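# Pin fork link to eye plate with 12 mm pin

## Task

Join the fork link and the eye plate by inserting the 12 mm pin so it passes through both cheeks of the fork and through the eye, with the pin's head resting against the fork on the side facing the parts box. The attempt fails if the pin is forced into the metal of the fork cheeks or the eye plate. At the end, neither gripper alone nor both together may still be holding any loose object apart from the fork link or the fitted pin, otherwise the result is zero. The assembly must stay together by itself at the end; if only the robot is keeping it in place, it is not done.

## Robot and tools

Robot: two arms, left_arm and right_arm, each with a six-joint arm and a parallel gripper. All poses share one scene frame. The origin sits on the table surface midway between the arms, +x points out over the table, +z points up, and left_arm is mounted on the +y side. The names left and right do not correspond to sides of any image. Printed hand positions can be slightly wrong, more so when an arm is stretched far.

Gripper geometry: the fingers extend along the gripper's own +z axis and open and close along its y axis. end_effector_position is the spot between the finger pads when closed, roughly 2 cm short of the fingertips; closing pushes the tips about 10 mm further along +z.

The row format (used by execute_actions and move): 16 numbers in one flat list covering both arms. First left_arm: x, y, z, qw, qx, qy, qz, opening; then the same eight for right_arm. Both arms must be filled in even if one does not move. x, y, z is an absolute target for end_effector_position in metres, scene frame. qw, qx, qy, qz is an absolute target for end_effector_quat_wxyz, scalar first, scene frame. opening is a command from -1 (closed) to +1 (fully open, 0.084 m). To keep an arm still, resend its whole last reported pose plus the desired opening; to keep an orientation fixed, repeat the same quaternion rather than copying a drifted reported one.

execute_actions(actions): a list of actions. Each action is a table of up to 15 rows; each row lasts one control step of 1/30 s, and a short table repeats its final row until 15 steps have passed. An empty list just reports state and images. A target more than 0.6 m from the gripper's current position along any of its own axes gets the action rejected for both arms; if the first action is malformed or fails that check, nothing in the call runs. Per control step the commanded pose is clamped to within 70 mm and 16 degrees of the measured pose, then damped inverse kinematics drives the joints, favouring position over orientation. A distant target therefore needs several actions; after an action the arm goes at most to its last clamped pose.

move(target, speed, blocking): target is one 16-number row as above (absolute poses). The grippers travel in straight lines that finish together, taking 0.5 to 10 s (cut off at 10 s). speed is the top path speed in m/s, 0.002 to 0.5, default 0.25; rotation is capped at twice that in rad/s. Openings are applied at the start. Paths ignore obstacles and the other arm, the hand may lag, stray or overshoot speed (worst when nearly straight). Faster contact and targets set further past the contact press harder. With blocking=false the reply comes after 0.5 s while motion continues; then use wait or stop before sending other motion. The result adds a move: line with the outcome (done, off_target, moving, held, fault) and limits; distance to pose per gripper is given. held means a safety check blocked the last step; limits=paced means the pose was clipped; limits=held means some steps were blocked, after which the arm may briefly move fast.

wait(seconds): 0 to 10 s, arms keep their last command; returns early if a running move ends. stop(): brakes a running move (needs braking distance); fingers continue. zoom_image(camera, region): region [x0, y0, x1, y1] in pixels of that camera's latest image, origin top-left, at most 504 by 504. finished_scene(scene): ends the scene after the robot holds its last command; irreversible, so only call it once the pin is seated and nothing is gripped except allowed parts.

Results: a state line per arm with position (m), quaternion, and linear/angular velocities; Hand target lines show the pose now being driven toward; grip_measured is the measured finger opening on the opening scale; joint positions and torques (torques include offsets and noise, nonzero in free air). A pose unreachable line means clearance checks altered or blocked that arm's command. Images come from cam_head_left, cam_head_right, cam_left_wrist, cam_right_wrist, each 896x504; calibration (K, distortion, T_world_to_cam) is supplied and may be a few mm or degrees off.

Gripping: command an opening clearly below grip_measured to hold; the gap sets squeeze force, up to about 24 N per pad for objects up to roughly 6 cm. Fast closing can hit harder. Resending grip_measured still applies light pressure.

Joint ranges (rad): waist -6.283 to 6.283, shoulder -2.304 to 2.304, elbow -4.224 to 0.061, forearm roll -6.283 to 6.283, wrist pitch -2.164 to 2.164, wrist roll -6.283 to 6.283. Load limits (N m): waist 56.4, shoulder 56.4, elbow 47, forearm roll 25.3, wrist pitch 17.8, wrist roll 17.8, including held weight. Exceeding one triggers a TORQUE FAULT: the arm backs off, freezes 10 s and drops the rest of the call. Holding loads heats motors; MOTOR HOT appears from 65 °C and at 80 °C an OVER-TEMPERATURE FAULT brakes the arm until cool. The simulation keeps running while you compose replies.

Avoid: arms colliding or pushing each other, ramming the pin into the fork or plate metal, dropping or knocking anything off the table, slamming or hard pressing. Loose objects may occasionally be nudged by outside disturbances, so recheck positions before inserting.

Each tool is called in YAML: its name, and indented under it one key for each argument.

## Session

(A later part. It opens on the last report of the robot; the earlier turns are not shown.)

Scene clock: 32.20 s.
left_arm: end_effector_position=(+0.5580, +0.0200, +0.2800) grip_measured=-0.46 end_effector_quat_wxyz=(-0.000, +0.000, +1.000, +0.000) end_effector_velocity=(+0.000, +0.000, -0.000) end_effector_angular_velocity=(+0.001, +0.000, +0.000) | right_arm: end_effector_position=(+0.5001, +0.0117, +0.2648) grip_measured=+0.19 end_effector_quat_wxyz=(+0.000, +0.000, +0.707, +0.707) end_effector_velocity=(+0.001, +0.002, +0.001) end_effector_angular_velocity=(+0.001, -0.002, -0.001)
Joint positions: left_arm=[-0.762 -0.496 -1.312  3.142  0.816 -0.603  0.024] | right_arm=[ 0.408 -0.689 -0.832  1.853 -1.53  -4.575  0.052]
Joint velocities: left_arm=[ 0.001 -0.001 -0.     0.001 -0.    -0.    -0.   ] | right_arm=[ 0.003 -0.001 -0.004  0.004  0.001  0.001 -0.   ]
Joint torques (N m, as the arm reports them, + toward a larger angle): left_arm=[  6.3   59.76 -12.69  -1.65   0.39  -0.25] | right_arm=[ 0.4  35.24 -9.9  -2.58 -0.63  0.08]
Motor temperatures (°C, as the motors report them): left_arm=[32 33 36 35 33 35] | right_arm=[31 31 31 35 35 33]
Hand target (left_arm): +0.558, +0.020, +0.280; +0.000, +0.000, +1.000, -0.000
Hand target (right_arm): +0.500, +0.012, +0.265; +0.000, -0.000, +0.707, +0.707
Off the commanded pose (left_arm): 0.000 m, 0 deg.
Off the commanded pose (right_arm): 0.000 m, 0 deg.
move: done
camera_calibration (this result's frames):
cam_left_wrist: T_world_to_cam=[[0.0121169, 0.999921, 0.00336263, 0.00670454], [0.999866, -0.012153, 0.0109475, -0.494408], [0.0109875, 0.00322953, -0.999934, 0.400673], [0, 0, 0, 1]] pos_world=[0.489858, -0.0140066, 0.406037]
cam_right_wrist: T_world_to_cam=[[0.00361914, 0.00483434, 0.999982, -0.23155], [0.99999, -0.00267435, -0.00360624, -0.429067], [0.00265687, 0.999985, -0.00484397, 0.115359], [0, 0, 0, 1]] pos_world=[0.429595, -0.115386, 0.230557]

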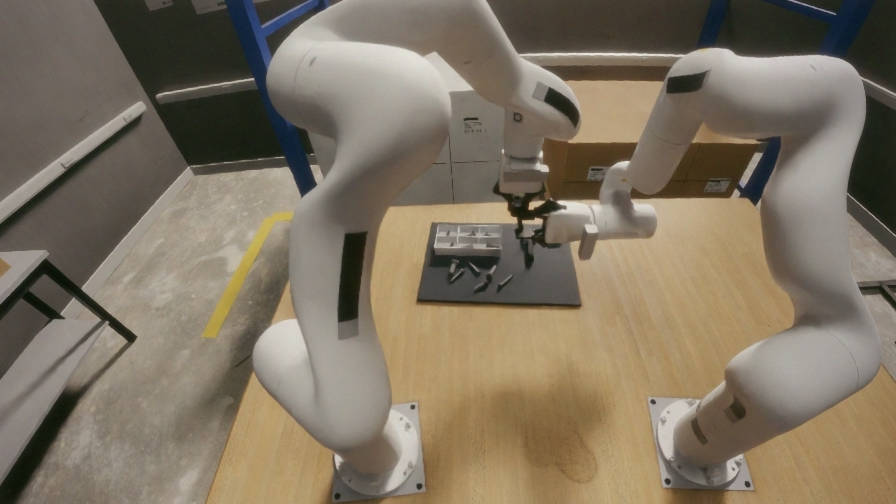

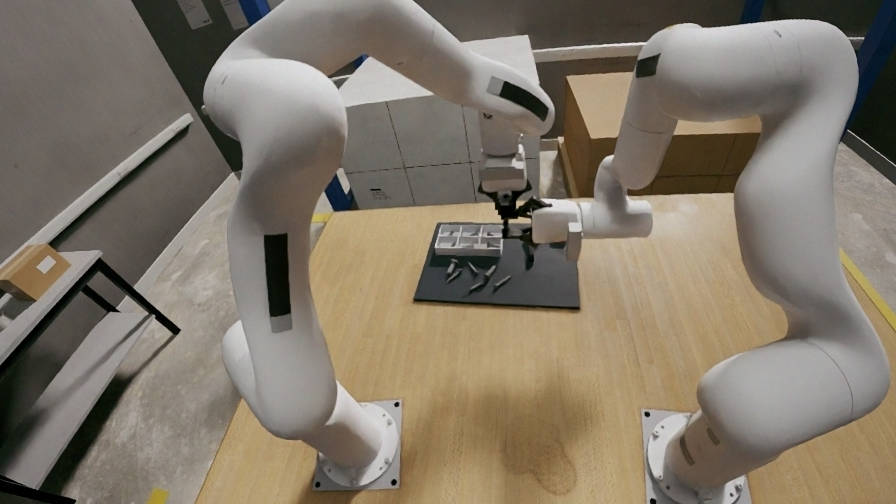

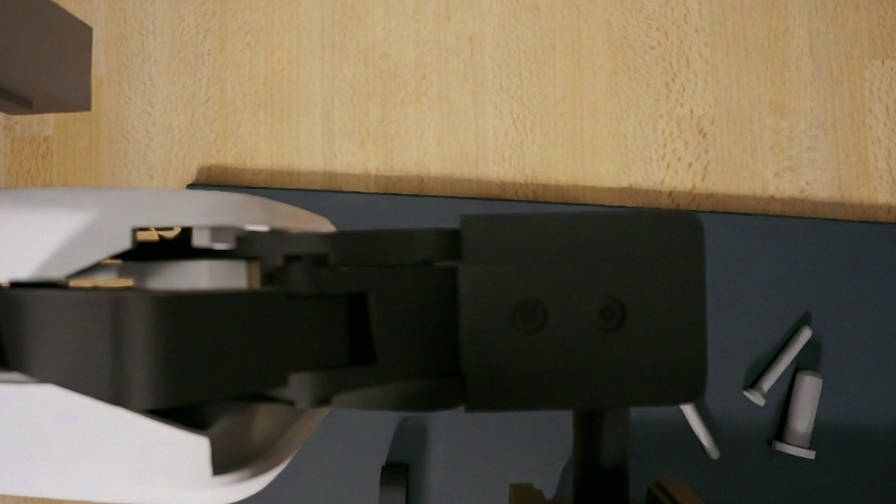

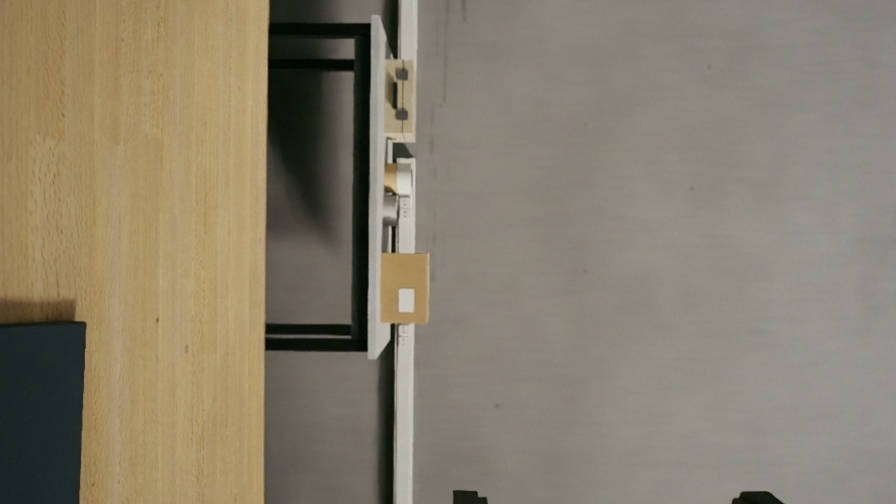

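move:
  target: [0.558,0.02,0.28,0,0,1,0,-1,0.5,0.012,0.265,0,0,0.707,0.707,-1]

move:
  target: [0.558,0.02,0.28,0,0,1,0,0.3,0.5,0.012,0.265,0,0,0.707,0.707,-1]

move:
  target: [0.558,0.1,0.36,0,0,1,0,1,0.5,-0.06,0.24,0,0,0.707,0.707,-1]

move:
  target: [0.57,0.16,0.2,0,0,0.864,0.504,1,0.46,-0.04,0.15,0,0,1,0,-1]

Scene clock: 34.40 s.
left_arm: end_effector_position=(+0.5580, +0.0200, +0.2800) grip_measured=-0.46 end_effector_quat_wxyz=(-0.000, +0.000, +1.000, +0.000) end_effector_velocity=(-0.000, -0.001, -0.000) end_effector_angular_velocity=(-0.000, +0.000, -0.001) | right_arm: end_effector_position=(+0.5000, +0.0120, +0.2649) grip_measured=-0.74 end_effector_quat_wxyz=(-0.000, +0.000, +0.707, +0.707) end_effector_velocity=(-0.001, -0.000, -0.001) end_effector_angular_velocity=(-0.000, +0.003, +0.000)
Joint positions: left_arm=[-0.762 -0.496 -1.312  3.142  0.816 -0.603  0.024] | right_arm=[ 0.408 -0.689 -0.832  1.853 -1.53  -4.574  0.011]
Joint velocities: left_arm=[-0.001 -0.    -0.    -0.    -0.    -0.     0.   ] | right_arm=[ 0.    -0.     0.002 -0.    -0.     0.    -0.   ]
Joint torques (N m, as the arm reports them, + toward a larger angle): left_arm=[  6.46  57.77 -12.57  -1.8    0.14  -0.34] | right_arm=[ -1.39  32.65 -10.17  -0.66  -1.38  -0.17]
Motor temperatures (°C, as the motors report them): left_arm=[32 33 36 35 33 35] | right_arm=[31 32 31 35 35 33]
Hand target (left_arm): +0.558, +0.020, +0.280; -0.000, +0.000, +1.000, +0.000
Hand target (right_arm): +0.500, +0.012, +0.265; -0.000, -0.000, +0.707, +0.707
Off the commanded pose (left_arm): 0.000 m, 0 deg.
Off the commanded pose (right_arm): 0.000 m, 0 deg.
move: done
camera_calibration (this result's frames):
cam_left_wrist: T_world_to_cam=[[0.0121519, 0.99992, 0.00344481, 0.00662939], [0.999867, -0.0121887, 0.0108575, -0.494364], [0.0108986, 0.00331242, -0.999935, 0.40077], [0, 0, 0, 1]] pos_world=[0.489849, -0.013982, 0.406089]
cam_right_wrist: T_world_to_cam=[[0.00384438, 0.00454496, 0.999982, -0.231743], [0.999989, -0.00267946, -0.00383223, -0.428934], [0.00266199, 0.999986, -0.00455521, 0.114999], [0, 0, 0, 1]] pos_world=[0.429514, -0.115093, 0.230618]

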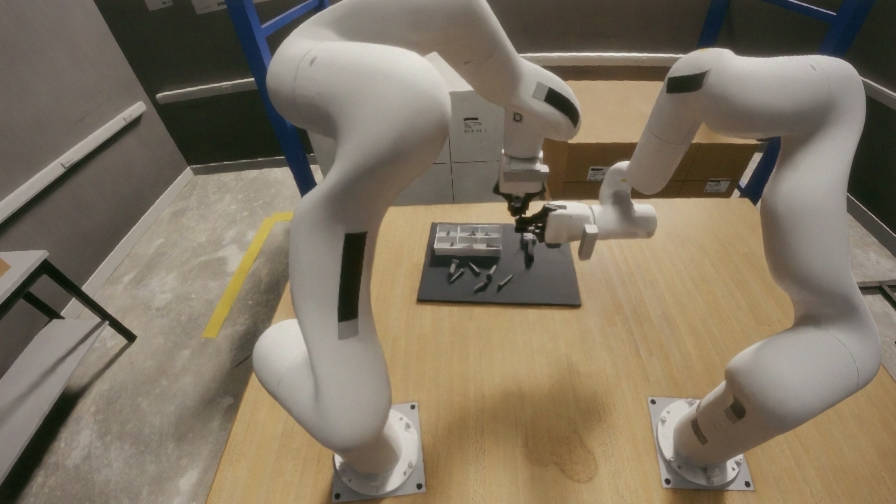

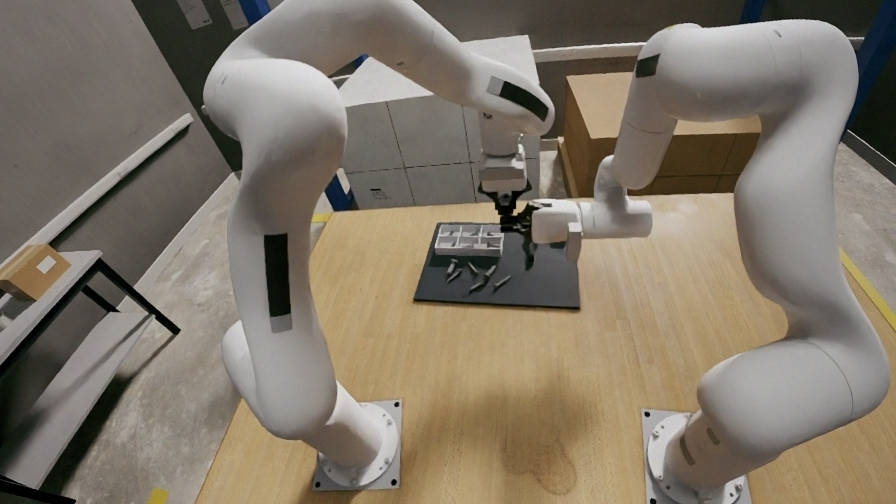

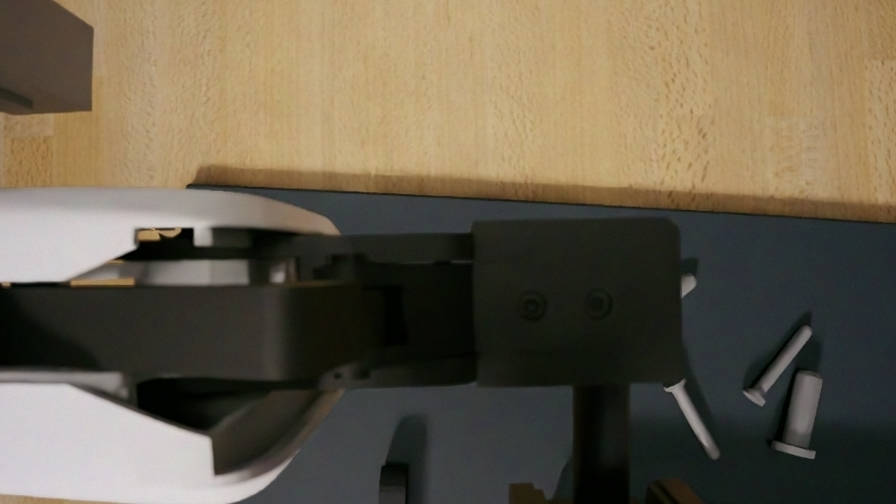

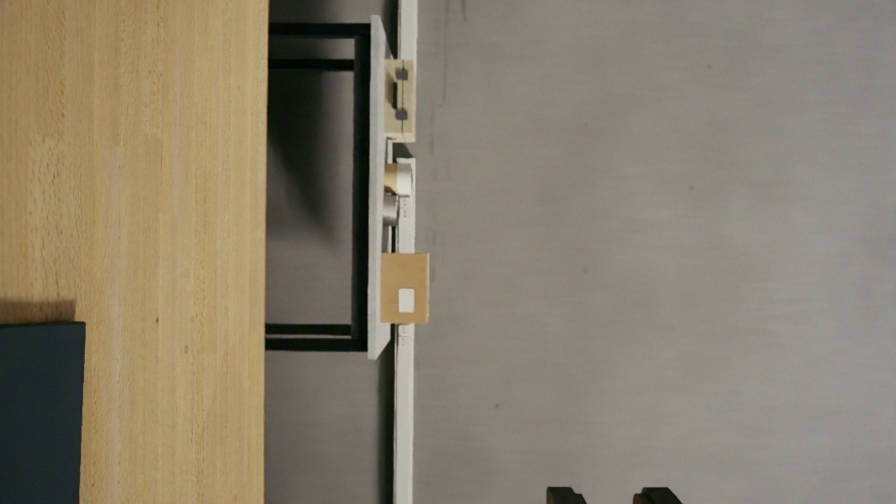

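Scene clock: 35.10 s.
left_arm: end_effector_position=(+0.5580, +0.0200, +0.2800) grip_measured=+0.29 end_effector_quat_wxyz=(+0.000, -0.000, +1.000, -0.000) end_effector_velocity=(-0.000, -0.001, +0.000) end_effector_angular_velocity=(-0.001, +0.000, +0.000) | right_arm: end_effector_position=(+0.5000, +0.0120, +0.2650) grip_measured=-0.74 end_effector_quat_wxyz=(-0.000, +0.000, +0.707, +0.707) end_effector_velocity=(+0.000, +0.000, +0.001) end_effector_angular_velocity=(+0.001, -0.002, -0.001)
Joint positions: left_arm=[-0.762 -0.496 -1.312  3.142  0.816 -0.603  0.056] | right_arm=[ 0.408 -0.689 -0.832  1.853 -1.53  -4.574  0.011]
Joint velocities: left_arm=[-0.001  0.     0.    -0.001 -0.    -0.     0.   ] | right_arm=[-0.     0.001 -0.001  0.    -0.    -0.001 -0.   ]
Joint torques (N m, as the arm reports them, + toward a larger angle): left_arm=[  6.71  57.62 -12.04  -2.15   0.4   -0.26] | right_arm=[  0.51  32.72 -10.98  -1.38  -1.24  -0.35]
Motor temperatures (°C, as the motors report them): left_arm=[32 33 36 35 33 35] | right_arm=[31 32 31 35 35 33]
Hand target (left_arm): +0.558, +0.020, +0.280; -0.000, -0.000, +1.000, -0.000
Hand target (right_arm): +0.500, +0.012, +0.265; -0.000, -0.000, +0.707, +0.707
Off the commanded pose (left_arm): 0.000 m, 0 deg.
Off the commanded pose (right_arm): 0.000 m, 0 deg.
move: done
camera_calibration (this result's frames):
cam_left_wrist: T_world_to_cam=[[0.012116, 0.999921, 0.00335599, 0.00670878], [0.999866, -0.0121521, 0.0109567, -0.494414], [0.0109966, 0.00322279, -0.999934, 0.400672], [0, 0, 0, 1]] pos_world=[0.48986, -0.0140077, 0.40604]
cam_right_wrist: T_world_to_cam=[[0.00370912, 0.00421658, 0.999984, -0.231794], [0.99999, -0.00257815, -0.00369827, -0.428968], [0.00256252, 0.999988, -0.0042261, 0.11493], [0, 0, 0, 1]] pos_world=[0.429529, -0.115057, 0.230689]

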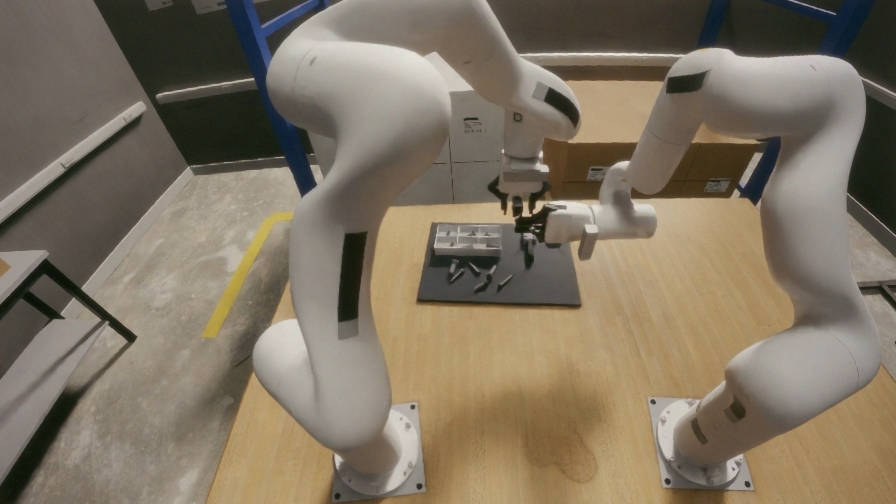

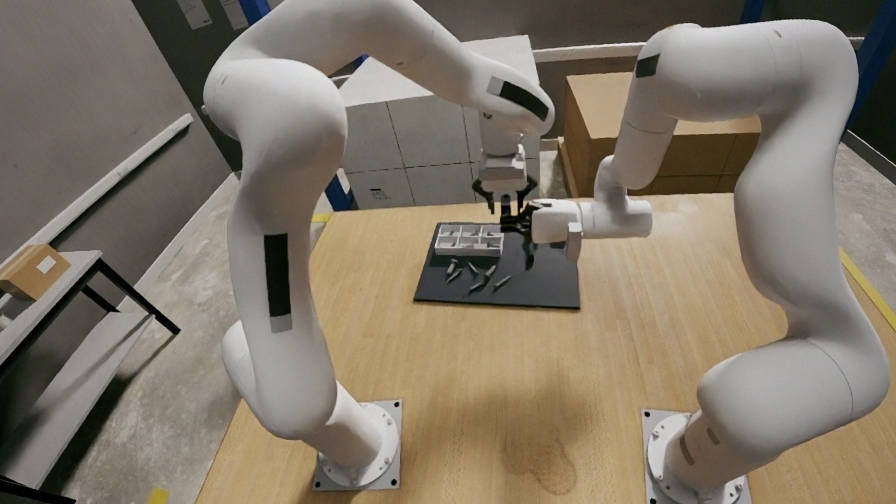

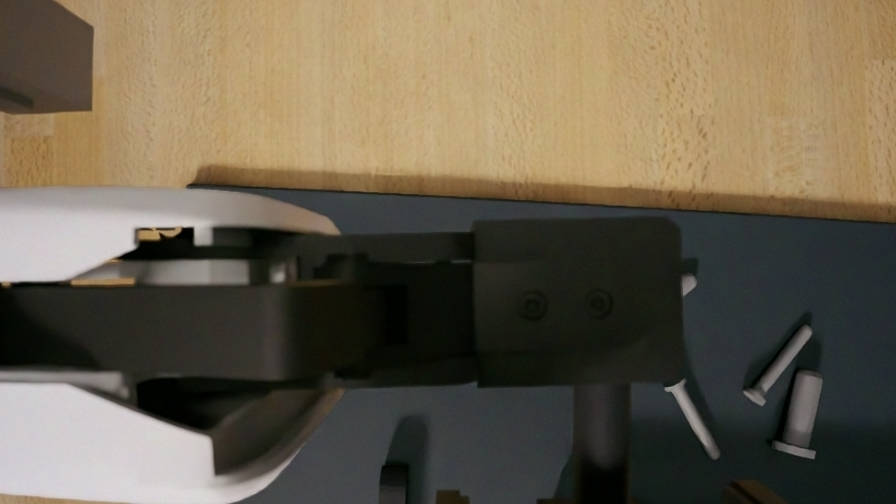

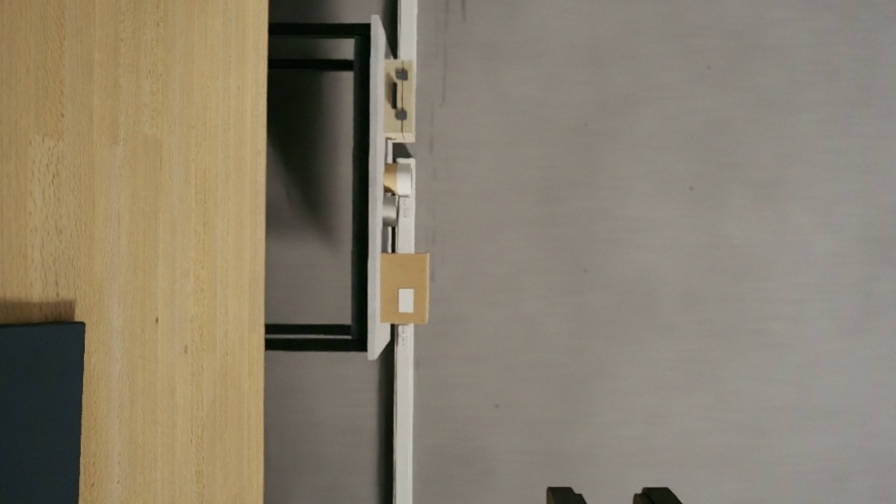

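Scene clock: 36.13 s.
left_arm: end_effector_position=(+0.5576, +0.0998, +0.3595) grip_measured=+1.00 end_effector_quat_wxyz=(-0.000, +0.000, +1.000, -0.000) end_effector_velocity=(+0.000, +0.001, +0.002) end_effector_angular_velocity=(-0.000, -0.001, -0.001) | right_arm: end_effector_position=(+0.4998, -0.0597, +0.2403) grip_measured=-0.74 end_effector_quat_wxyz=(-0.000, -0.000, +0.707, +0.707) end_effector_velocity=(+0.000, -0.001, -0.000) end_effector_angular_velocity=(-0.000, +0.001, +0.001)
Joint positions: left_arm=[-0.644 -0.324 -1.265  3.142  0.941 -0.485  0.084] | right_arm=[ 0.252 -0.733 -0.808  1.7   -1.562 -4.638  0.011]
Joint velocities: left_arm=[ 0.002  0.002 -0.     0.     0.002  0.002  0.   ] | right_arm=[-0.002 -0.001 -0.001 -0.003 -0.     0.001 -0.   ]
Joint torques (N m, as the arm reports them, + toward a larger angle): left_arm=[  5.95  49.51 -12.48  -2.     0.4   -0.26] | right_arm=[-0.46 33.1  -8.13 -1.33 -1.38 -0.38]
Motor temperatures (°C, as the motors report them): left_arm=[32 33 36 35 33 35] | right_arm=[31 32 31 35 35 33]
Hand target (left_arm): +0.558, +0.100, +0.360; +0.000, +0.000, +1.000, -0.000
Hand target (right_arm): +0.500, -0.060, +0.240; -0.000, -0.000, +0.707, +0.707
Off the commanded pose (left_arm): 0.001 m, 0 deg.
Off the commanded pose (right_arm): 0.001 m, 0 deg.
move: done
camera_calibration (this result's frames):
cam_left_wrist: T_world_to_cam=[[0.0124677, 0.999917, 0.00335949, -0.0735002], [0.999864, -0.0125033, 0.0107952, -0.493837], [0.0108363, 0.00322444, -0.999936, 0.480043], [0, 0, 0, 1]] pos_world=[0.489484, 0.0657716, 0.48559]
cam_right_wrist: T_world_to_cam=[[0.00369204, 0.00352518, 0.999987, -0.206862], [0.99999, -0.00235382, -0.00368375, -0.429034], [0.0023408, 0.999991, -0.00353383, 0.186453], [0, 0, 0, 1]] pos_world=[0.429357, -0.186732, 0.205938]

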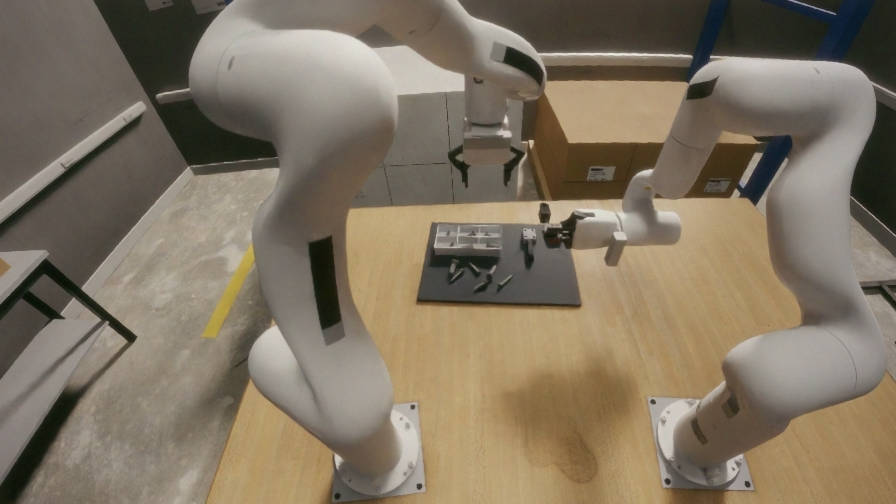

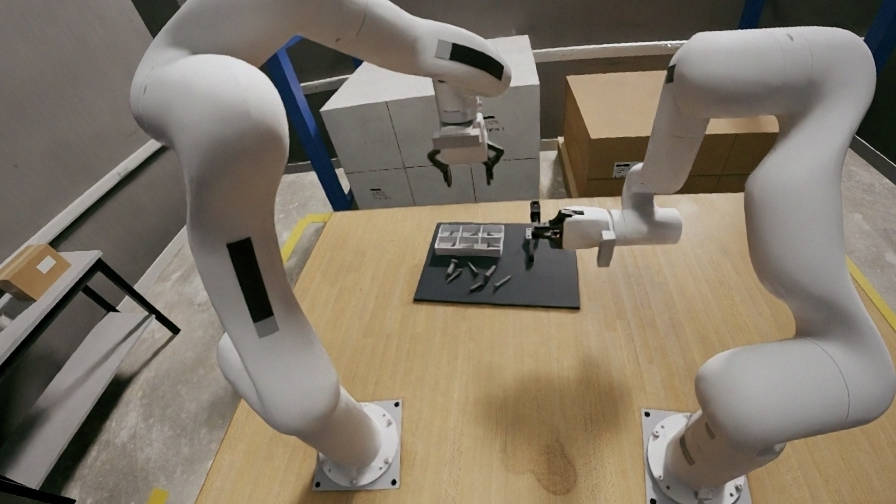

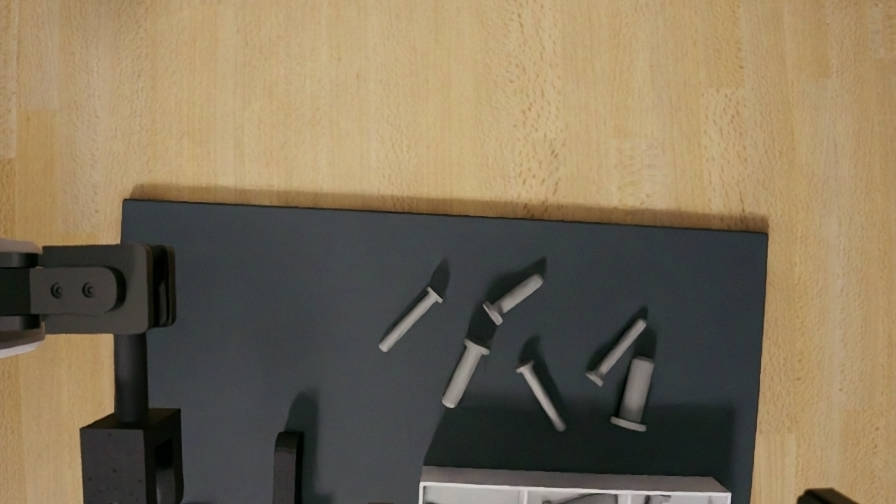

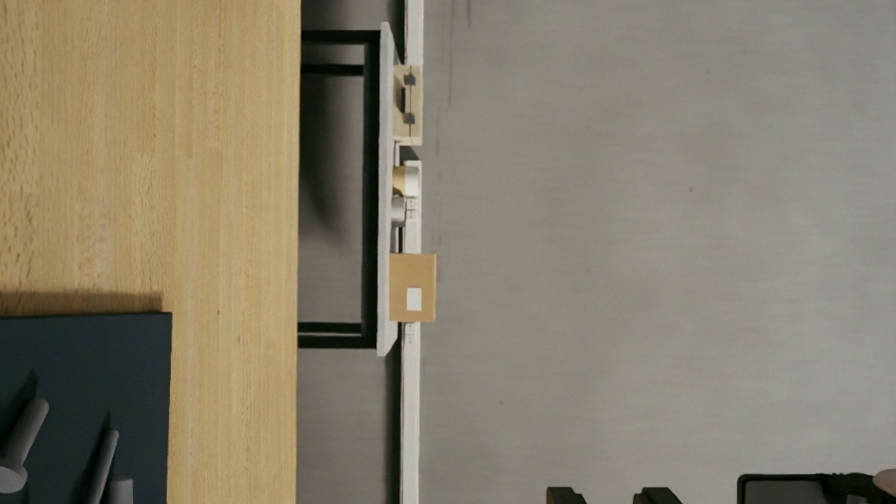

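Scene clock: 39.60 s.
left_arm: end_effector_position=(+0.5657, +0.1401, +0.2533) grip_measured=+1.00 end_effector_quat_wxyz=(+0.001, +0.000, +0.939, +0.344) end_effector_velocity=(+0.000, +0.000, +0.000) end_effector_angular_velocity=(-0.000, -0.000, +0.000) | right_arm: end_effector_position=(+0.4764, -0.0485, +0.1860) grip_measured=-0.74 end_effector_quat_wxyz=(+0.009, +0.001, +0.952, +0.307) end_effector_velocity=(+0.000, -0.000, +0.000) end_effector_angular_velocity=(+0.000, +0.000, -0.002)
Joint positions: left_arm=[-0.806 -0.661 -1.353  3.724  1.224 -0.999  0.084] | right_arm=[ 0.515 -0.389 -0.767  1.427 -0.569 -4.065  0.011]
Joint velocities: left_arm=[ 0.  0.  0.  0. -0. -0.  0.] | right_arm=[-0.001 -0.    -0.001  0.001  0.     0.001  0.   ]
Joint torques (N m, as the arm reports them, + toward a larger angle): left_arm=[  6.97  61.69 -10.77  -0.78   1.05  -0.29] | right_arm=[  0.55  26.63 -12.2   -1.87  -0.35  -0.33]
Motor temperatures (°C, as the motors report them): left_arm=[32 33 36 35 33 35] | right_arm=[31 32 31 35 35 33]
Hand target (left_arm): +0.566, +0.140, +0.253; +0.001, +0.000, +0.939, +0.344
Hand target (right_arm): +0.476, -0.049, +0.186; +0.009, +0.001, +0.952, +0.307
Off the commanded pose (left_arm): 0.057 m, 20 deg; orientation clipped at the last step of the last action.
Off the commanded pose (right_arm): 0.040 m, 36 deg; orientation clipped at the last step of the last action.
move: held (left_arm, right_arm); limits=paced,held; held on 40 of 104 steps (right_arm, left_arm), including the last (right_arm, left_arm)
pose unreachable (left arm): on one or more control steps of this call, first in action 0 (counted from 0), this arm could not follow its commanded pose, so it was not sent that pose on those steps. On the call's last step it was still not sent that pose. It may still have moved: this result reports where it is.
cause: the commanded pose would bring a part of the arm too close to another arm (a part of this arm just beyond joint 5 (wrist pitch) and a part of the other arm just beyond its joint 4 (forearm roll)).
pose unreachable (right arm): on one or more control steps of this call, first in action 0 (counted from 0), this arm could not follow its commanded pose, so it was not sent that pose on those steps. On the call's last step it was still not sent that pose. It may still have moved: this result reports where it is.
cause: the commanded pose would bring a part of the arm too close to another arm (a part of this arm just beyond joint 4 (forearm roll) and a part of the other arm just beyond its joint 4 (forearm roll)).
camera_calibration (this result's frames):
cam_left_wrist: T_world_to_cam=[[0.012091, 0.760532, 0.649188, -0.243396], [0.999843, -0.0176293, 0.00203104, -0.497334], [0.0129894, 0.649061, -0.760625, 0.221301], [0, 0, 0, 1]] pos_world=[0.497324, 0.0327046, 0.327347]
cam_right_wrist: T_world_to_cam=[[-0.000137117, 0.814071, 0.580765, -0.0333417], [0.999802, -0.0114549, 0.0162926, -0.409847], [0.0199159, 0.580652, -0.813908, 0.297127], [0, 0, 0, 1]] pos_world=[0.403844, -0.15008, 0.267875]

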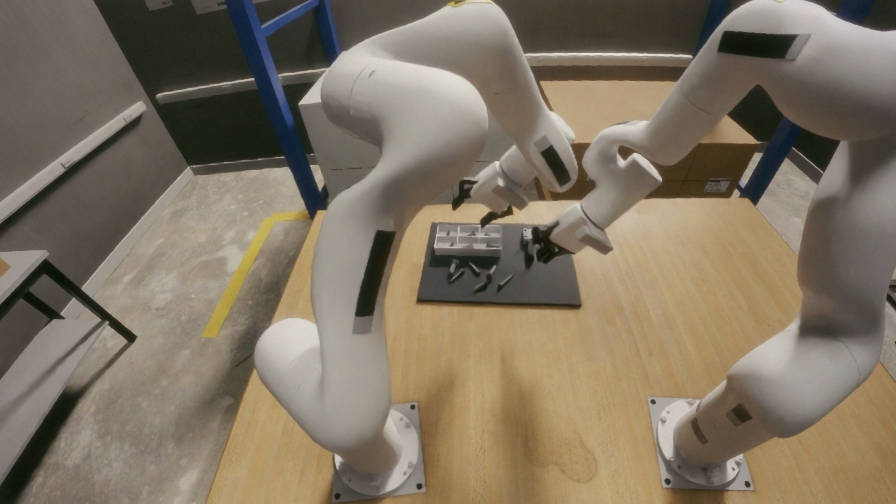

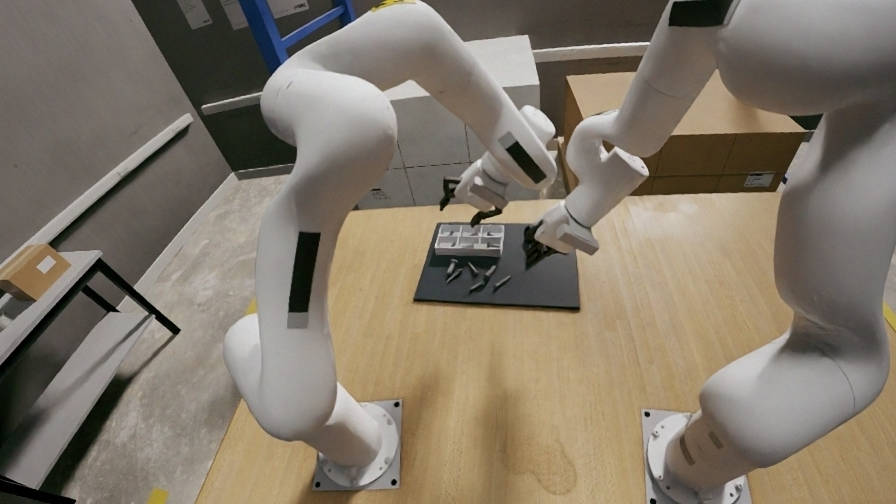

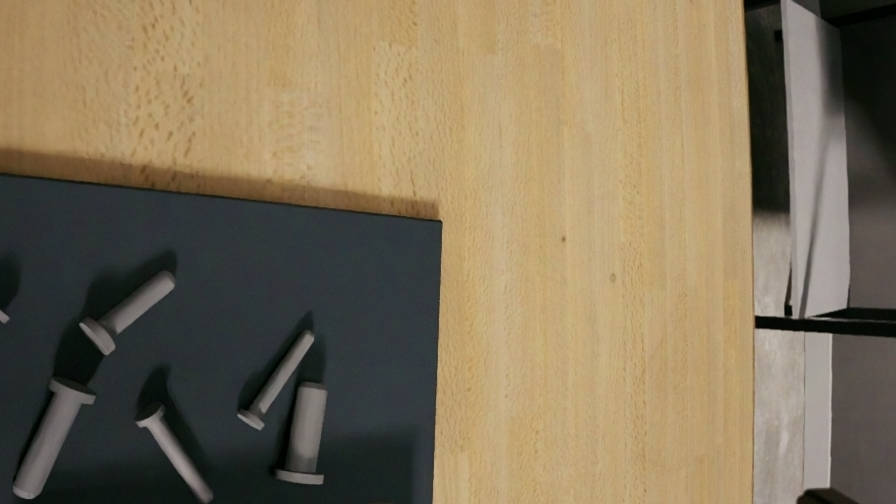

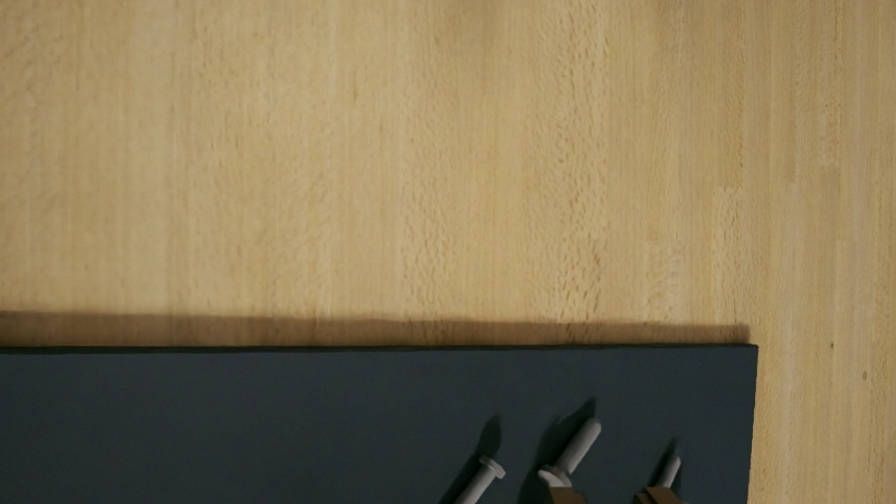

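move:
  target: [0.55,0.32,0.25,0,0,1,0,1,0.46,-0.04,0.15,0,0,1,0,-1]

move:
  target: [0.55,0.32,0.25,0,0,1,0,1,0.47,-0.043,0.11,0,0,1,0,-1]

Scene clock: 42.83 s.
left_arm: end_effector_position=(+0.5498, +0.3196, +0.2500) grip_measured=+1.00 end_effector_quat_wxyz=(-0.000, -0.000, +1.000, +0.000) end_effector_velocity=(-0.000, +0.001, -0.000) end_effector_angular_velocity=(-0.002, +0.002, +0.002) | right_arm: end_effector_position=(+0.4600, -0.0397, +0.1502) grip_measured=-0.74 end_effector_quat_wxyz=(+0.001, -0.000, +1.000, +0.002) end_effector_velocity=(+0.001, +0.000, +0.000) end_effector_angular_velocity=(-0.010, -0.004, -0.002)
Joint positions: left_arm=[-0.242 -0.278 -0.937  3.142  0.66  -0.084  0.084] | right_arm=[ 0.801 -0.495 -0.963  0.003 -0.464 -2.466  0.011]
Joint velocities: left_arm=[ 0.003 -0.001 -0.    -0.004  0.001  0.004 -0.   ] | right_arm=[ 0.005 -0.002 -0.005 -0.023 -0.006  0.027 -0.   ]
Joint torques (N m, as the arm reports them, + toward a larger angle): left_arm=[  6.58  45.64 -10.65  -1.84   0.4   -0.24] | right_arm=[ -2.31  33.96 -13.44  -1.93   0.6   -0.58]
Motor temperatures (°C, as the motors report them): left_arm=[32 33 36 35 33 35] | right_arm=[31 32 31 35 35 33]
Hand target (left_arm): +0.550, +0.320, +0.250; -0.000, -0.000, +1.000, +0.000
Hand target (right_arm): +0.460, -0.040, +0.150; +0.001, -0.000, +1.000, +0.001
Off the commanded pose (left_arm): 0.001 m, 0 deg.
Off the commanded pose (right_arm): 0.000 m, 0 deg.
move: done
camera_calibration (this result's frames):
cam_left_wrist: T_world_to_cam=[[0.0115376, 0.999926, 0.00391222, -0.292454], [0.999877, -0.0115784, 0.0105859, -0.48229], [0.0106304, 0.0037896, -0.999936, 0.369767], [0, 0, 0, 1]] pos_world=[0.481674, 0.285447, 0.375993]
cam_right_wrist: T_world_to_cam=[[0.00327085, 0.999994, -0.000853442, 0.0734269], [0.999983, -0.00326663, 0.00489609, -0.390825], [0.00489327, -0.000869442, -0.999988, 0.275047], [0, 0, 0, 1]] pos_world=[0.389232, -0.074464, 0.27702]

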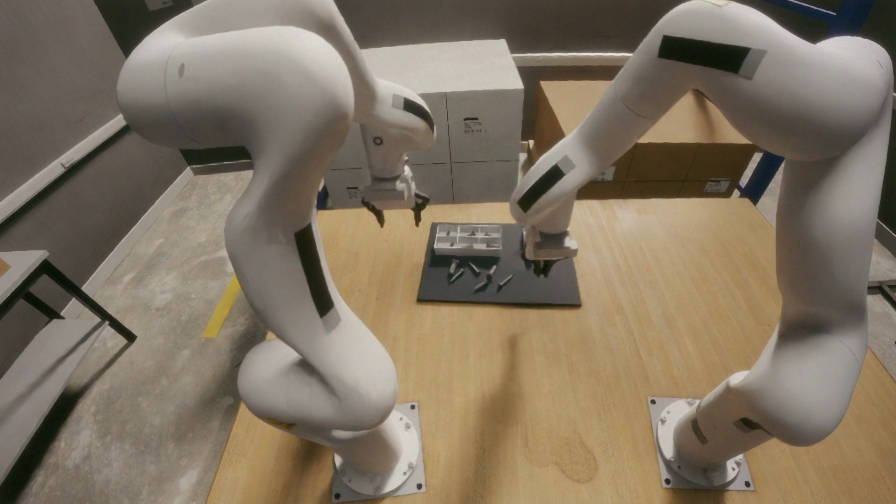

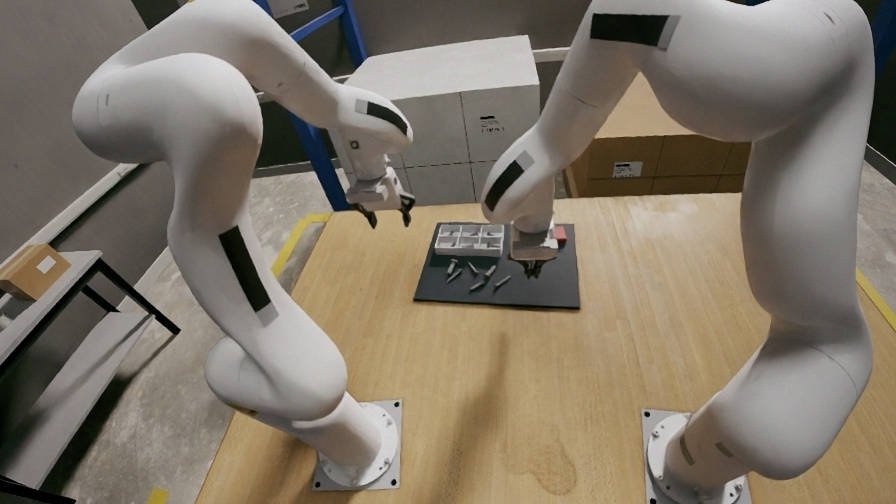

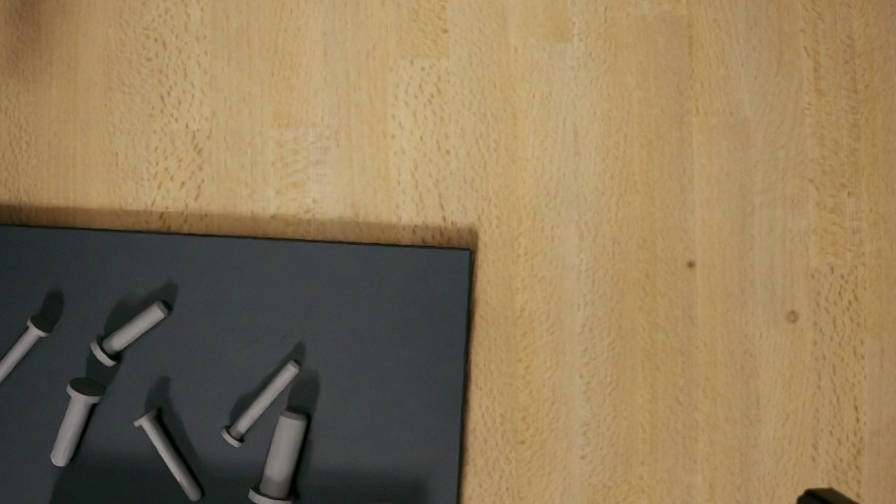

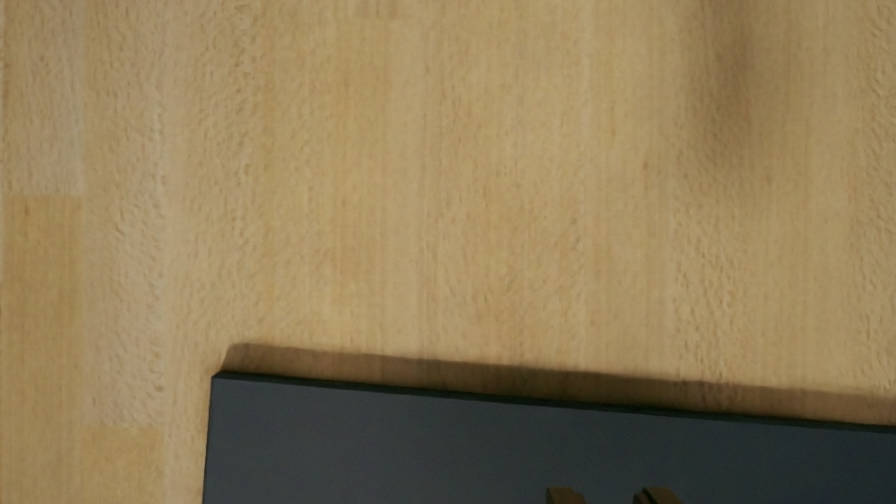

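Scene clock: 43.70 s.
left_arm: end_effector_position=(+0.5500, +0.3200, +0.2500) grip_measured=+1.00 end_effector_quat_wxyz=(-0.000, +0.000, +1.000, +0.000) end_effector_velocity=(-0.001, +0.000, -0.000) end_effector_angular_velocity=(+0.000, +0.002, +0.000) | right_arm: end_effector_position=(+0.4699, -0.0430, +0.1103) grip_measured=-0.74 end_effector_quat_wxyz=(+0.000, +0.000, +1.000, +0.000) end_effector_velocity=(+0.000, +0.000, -0.002) end_effector_angular_velocity=(-0.001, +0.001, +0.000)
Joint positions: left_arm=[-0.24  -0.278 -0.938  3.142  0.66  -0.081  0.084] | right_arm=[ 0.785 -0.583 -0.98  -0.    -0.397 -2.48   0.011]
Joint velocities: left_arm=[ 0.    -0.    -0.     0.     0.002 -0.    -0.   ] | right_arm=[-0.    -0.005 -0.002 -0.     0.002  0.     0.   ]
Joint torques (N m, as the arm reports them, + toward a larger angle): left_arm=[  6.35  45.33 -11.36  -1.87   0.31  -0.21] | right_arm=[ -0.26  34.99 -12.3   -1.73   0.4    0.04]
Motor temperatures (°C, as the motors report them): left_arm=[32 33 36 35 33 35] | right_arm=[31 32 31 35 35 33]
Hand target (left_arm): +0.550, +0.320, +0.250; +0.000, +0.000, +1.000, +0.000
Hand target (right_arm): +0.470, -0.043, +0.110; +0.000, +0.000, +1.000, -0.000
Off the commanded pose (left_arm): 0.000 m, 0 deg.
Off the commanded pose (right_arm): 0.000 m, 0 deg.
move: done
camera_calibration (this result's frames):
cam_left_wrist: T_world_to_cam=[[0.0121173, 0.999921, 0.00336559, -0.293073], [0.999866, -0.0121535, 0.0109466, -0.482433], [0.0109866, 0.0032325, -0.999934, 0.369794], [0, 0, 0, 1]] pos_world=[0.481857, 0.285991, 0.376037]
cam_right_wrist: T_world_to_cam=[[0.00371809, 0.999985, -0.00406528, 0.0768424], [0.999989, -0.00370649, 0.00285814, -0.400339], [0.00284303, -0.00407587, -0.999988, 0.235879], [0, 0, 0, 1]] pos_world=[0.399379, -0.0773637, 0.237332]

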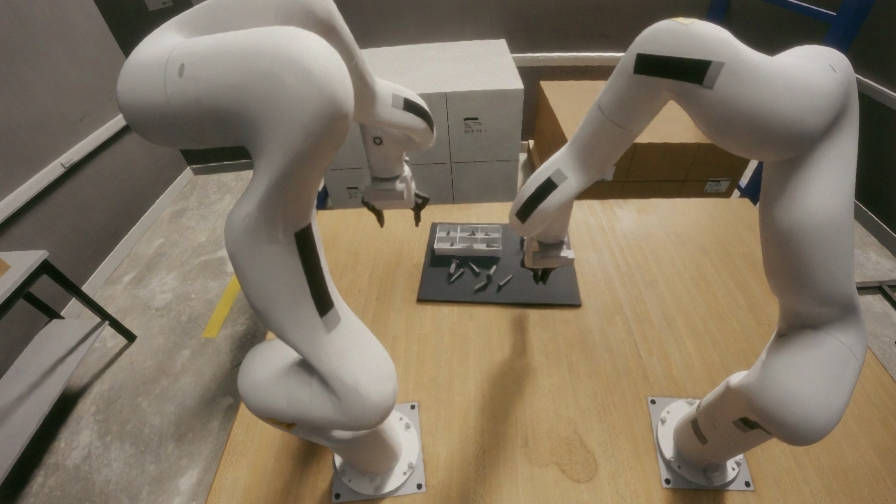

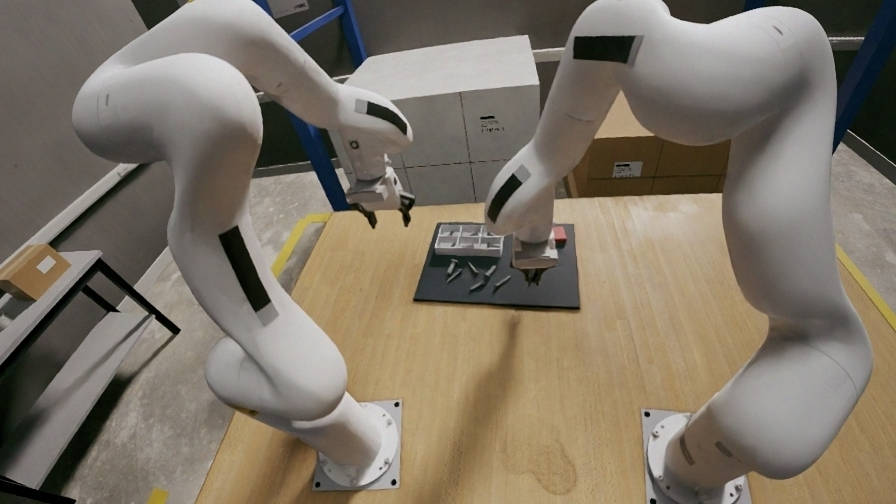

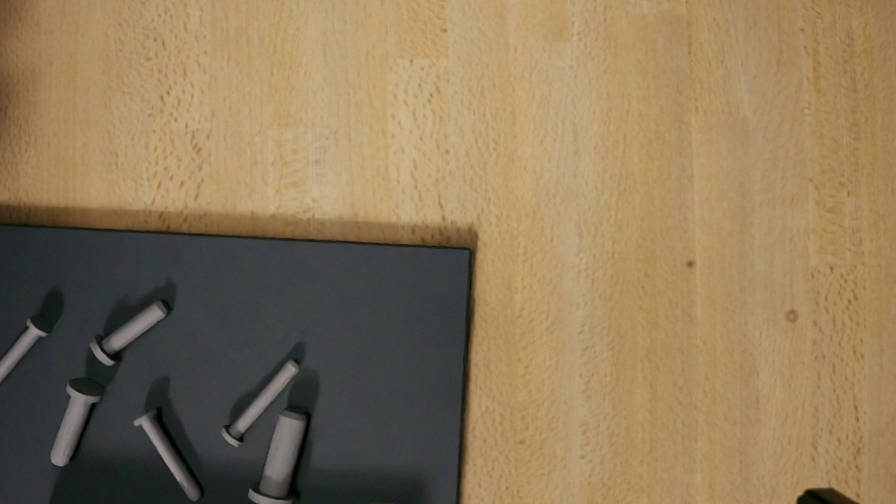

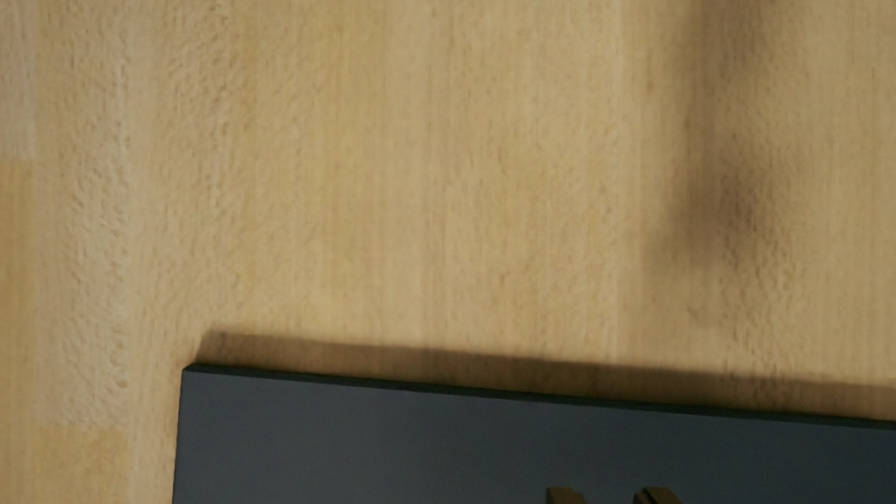

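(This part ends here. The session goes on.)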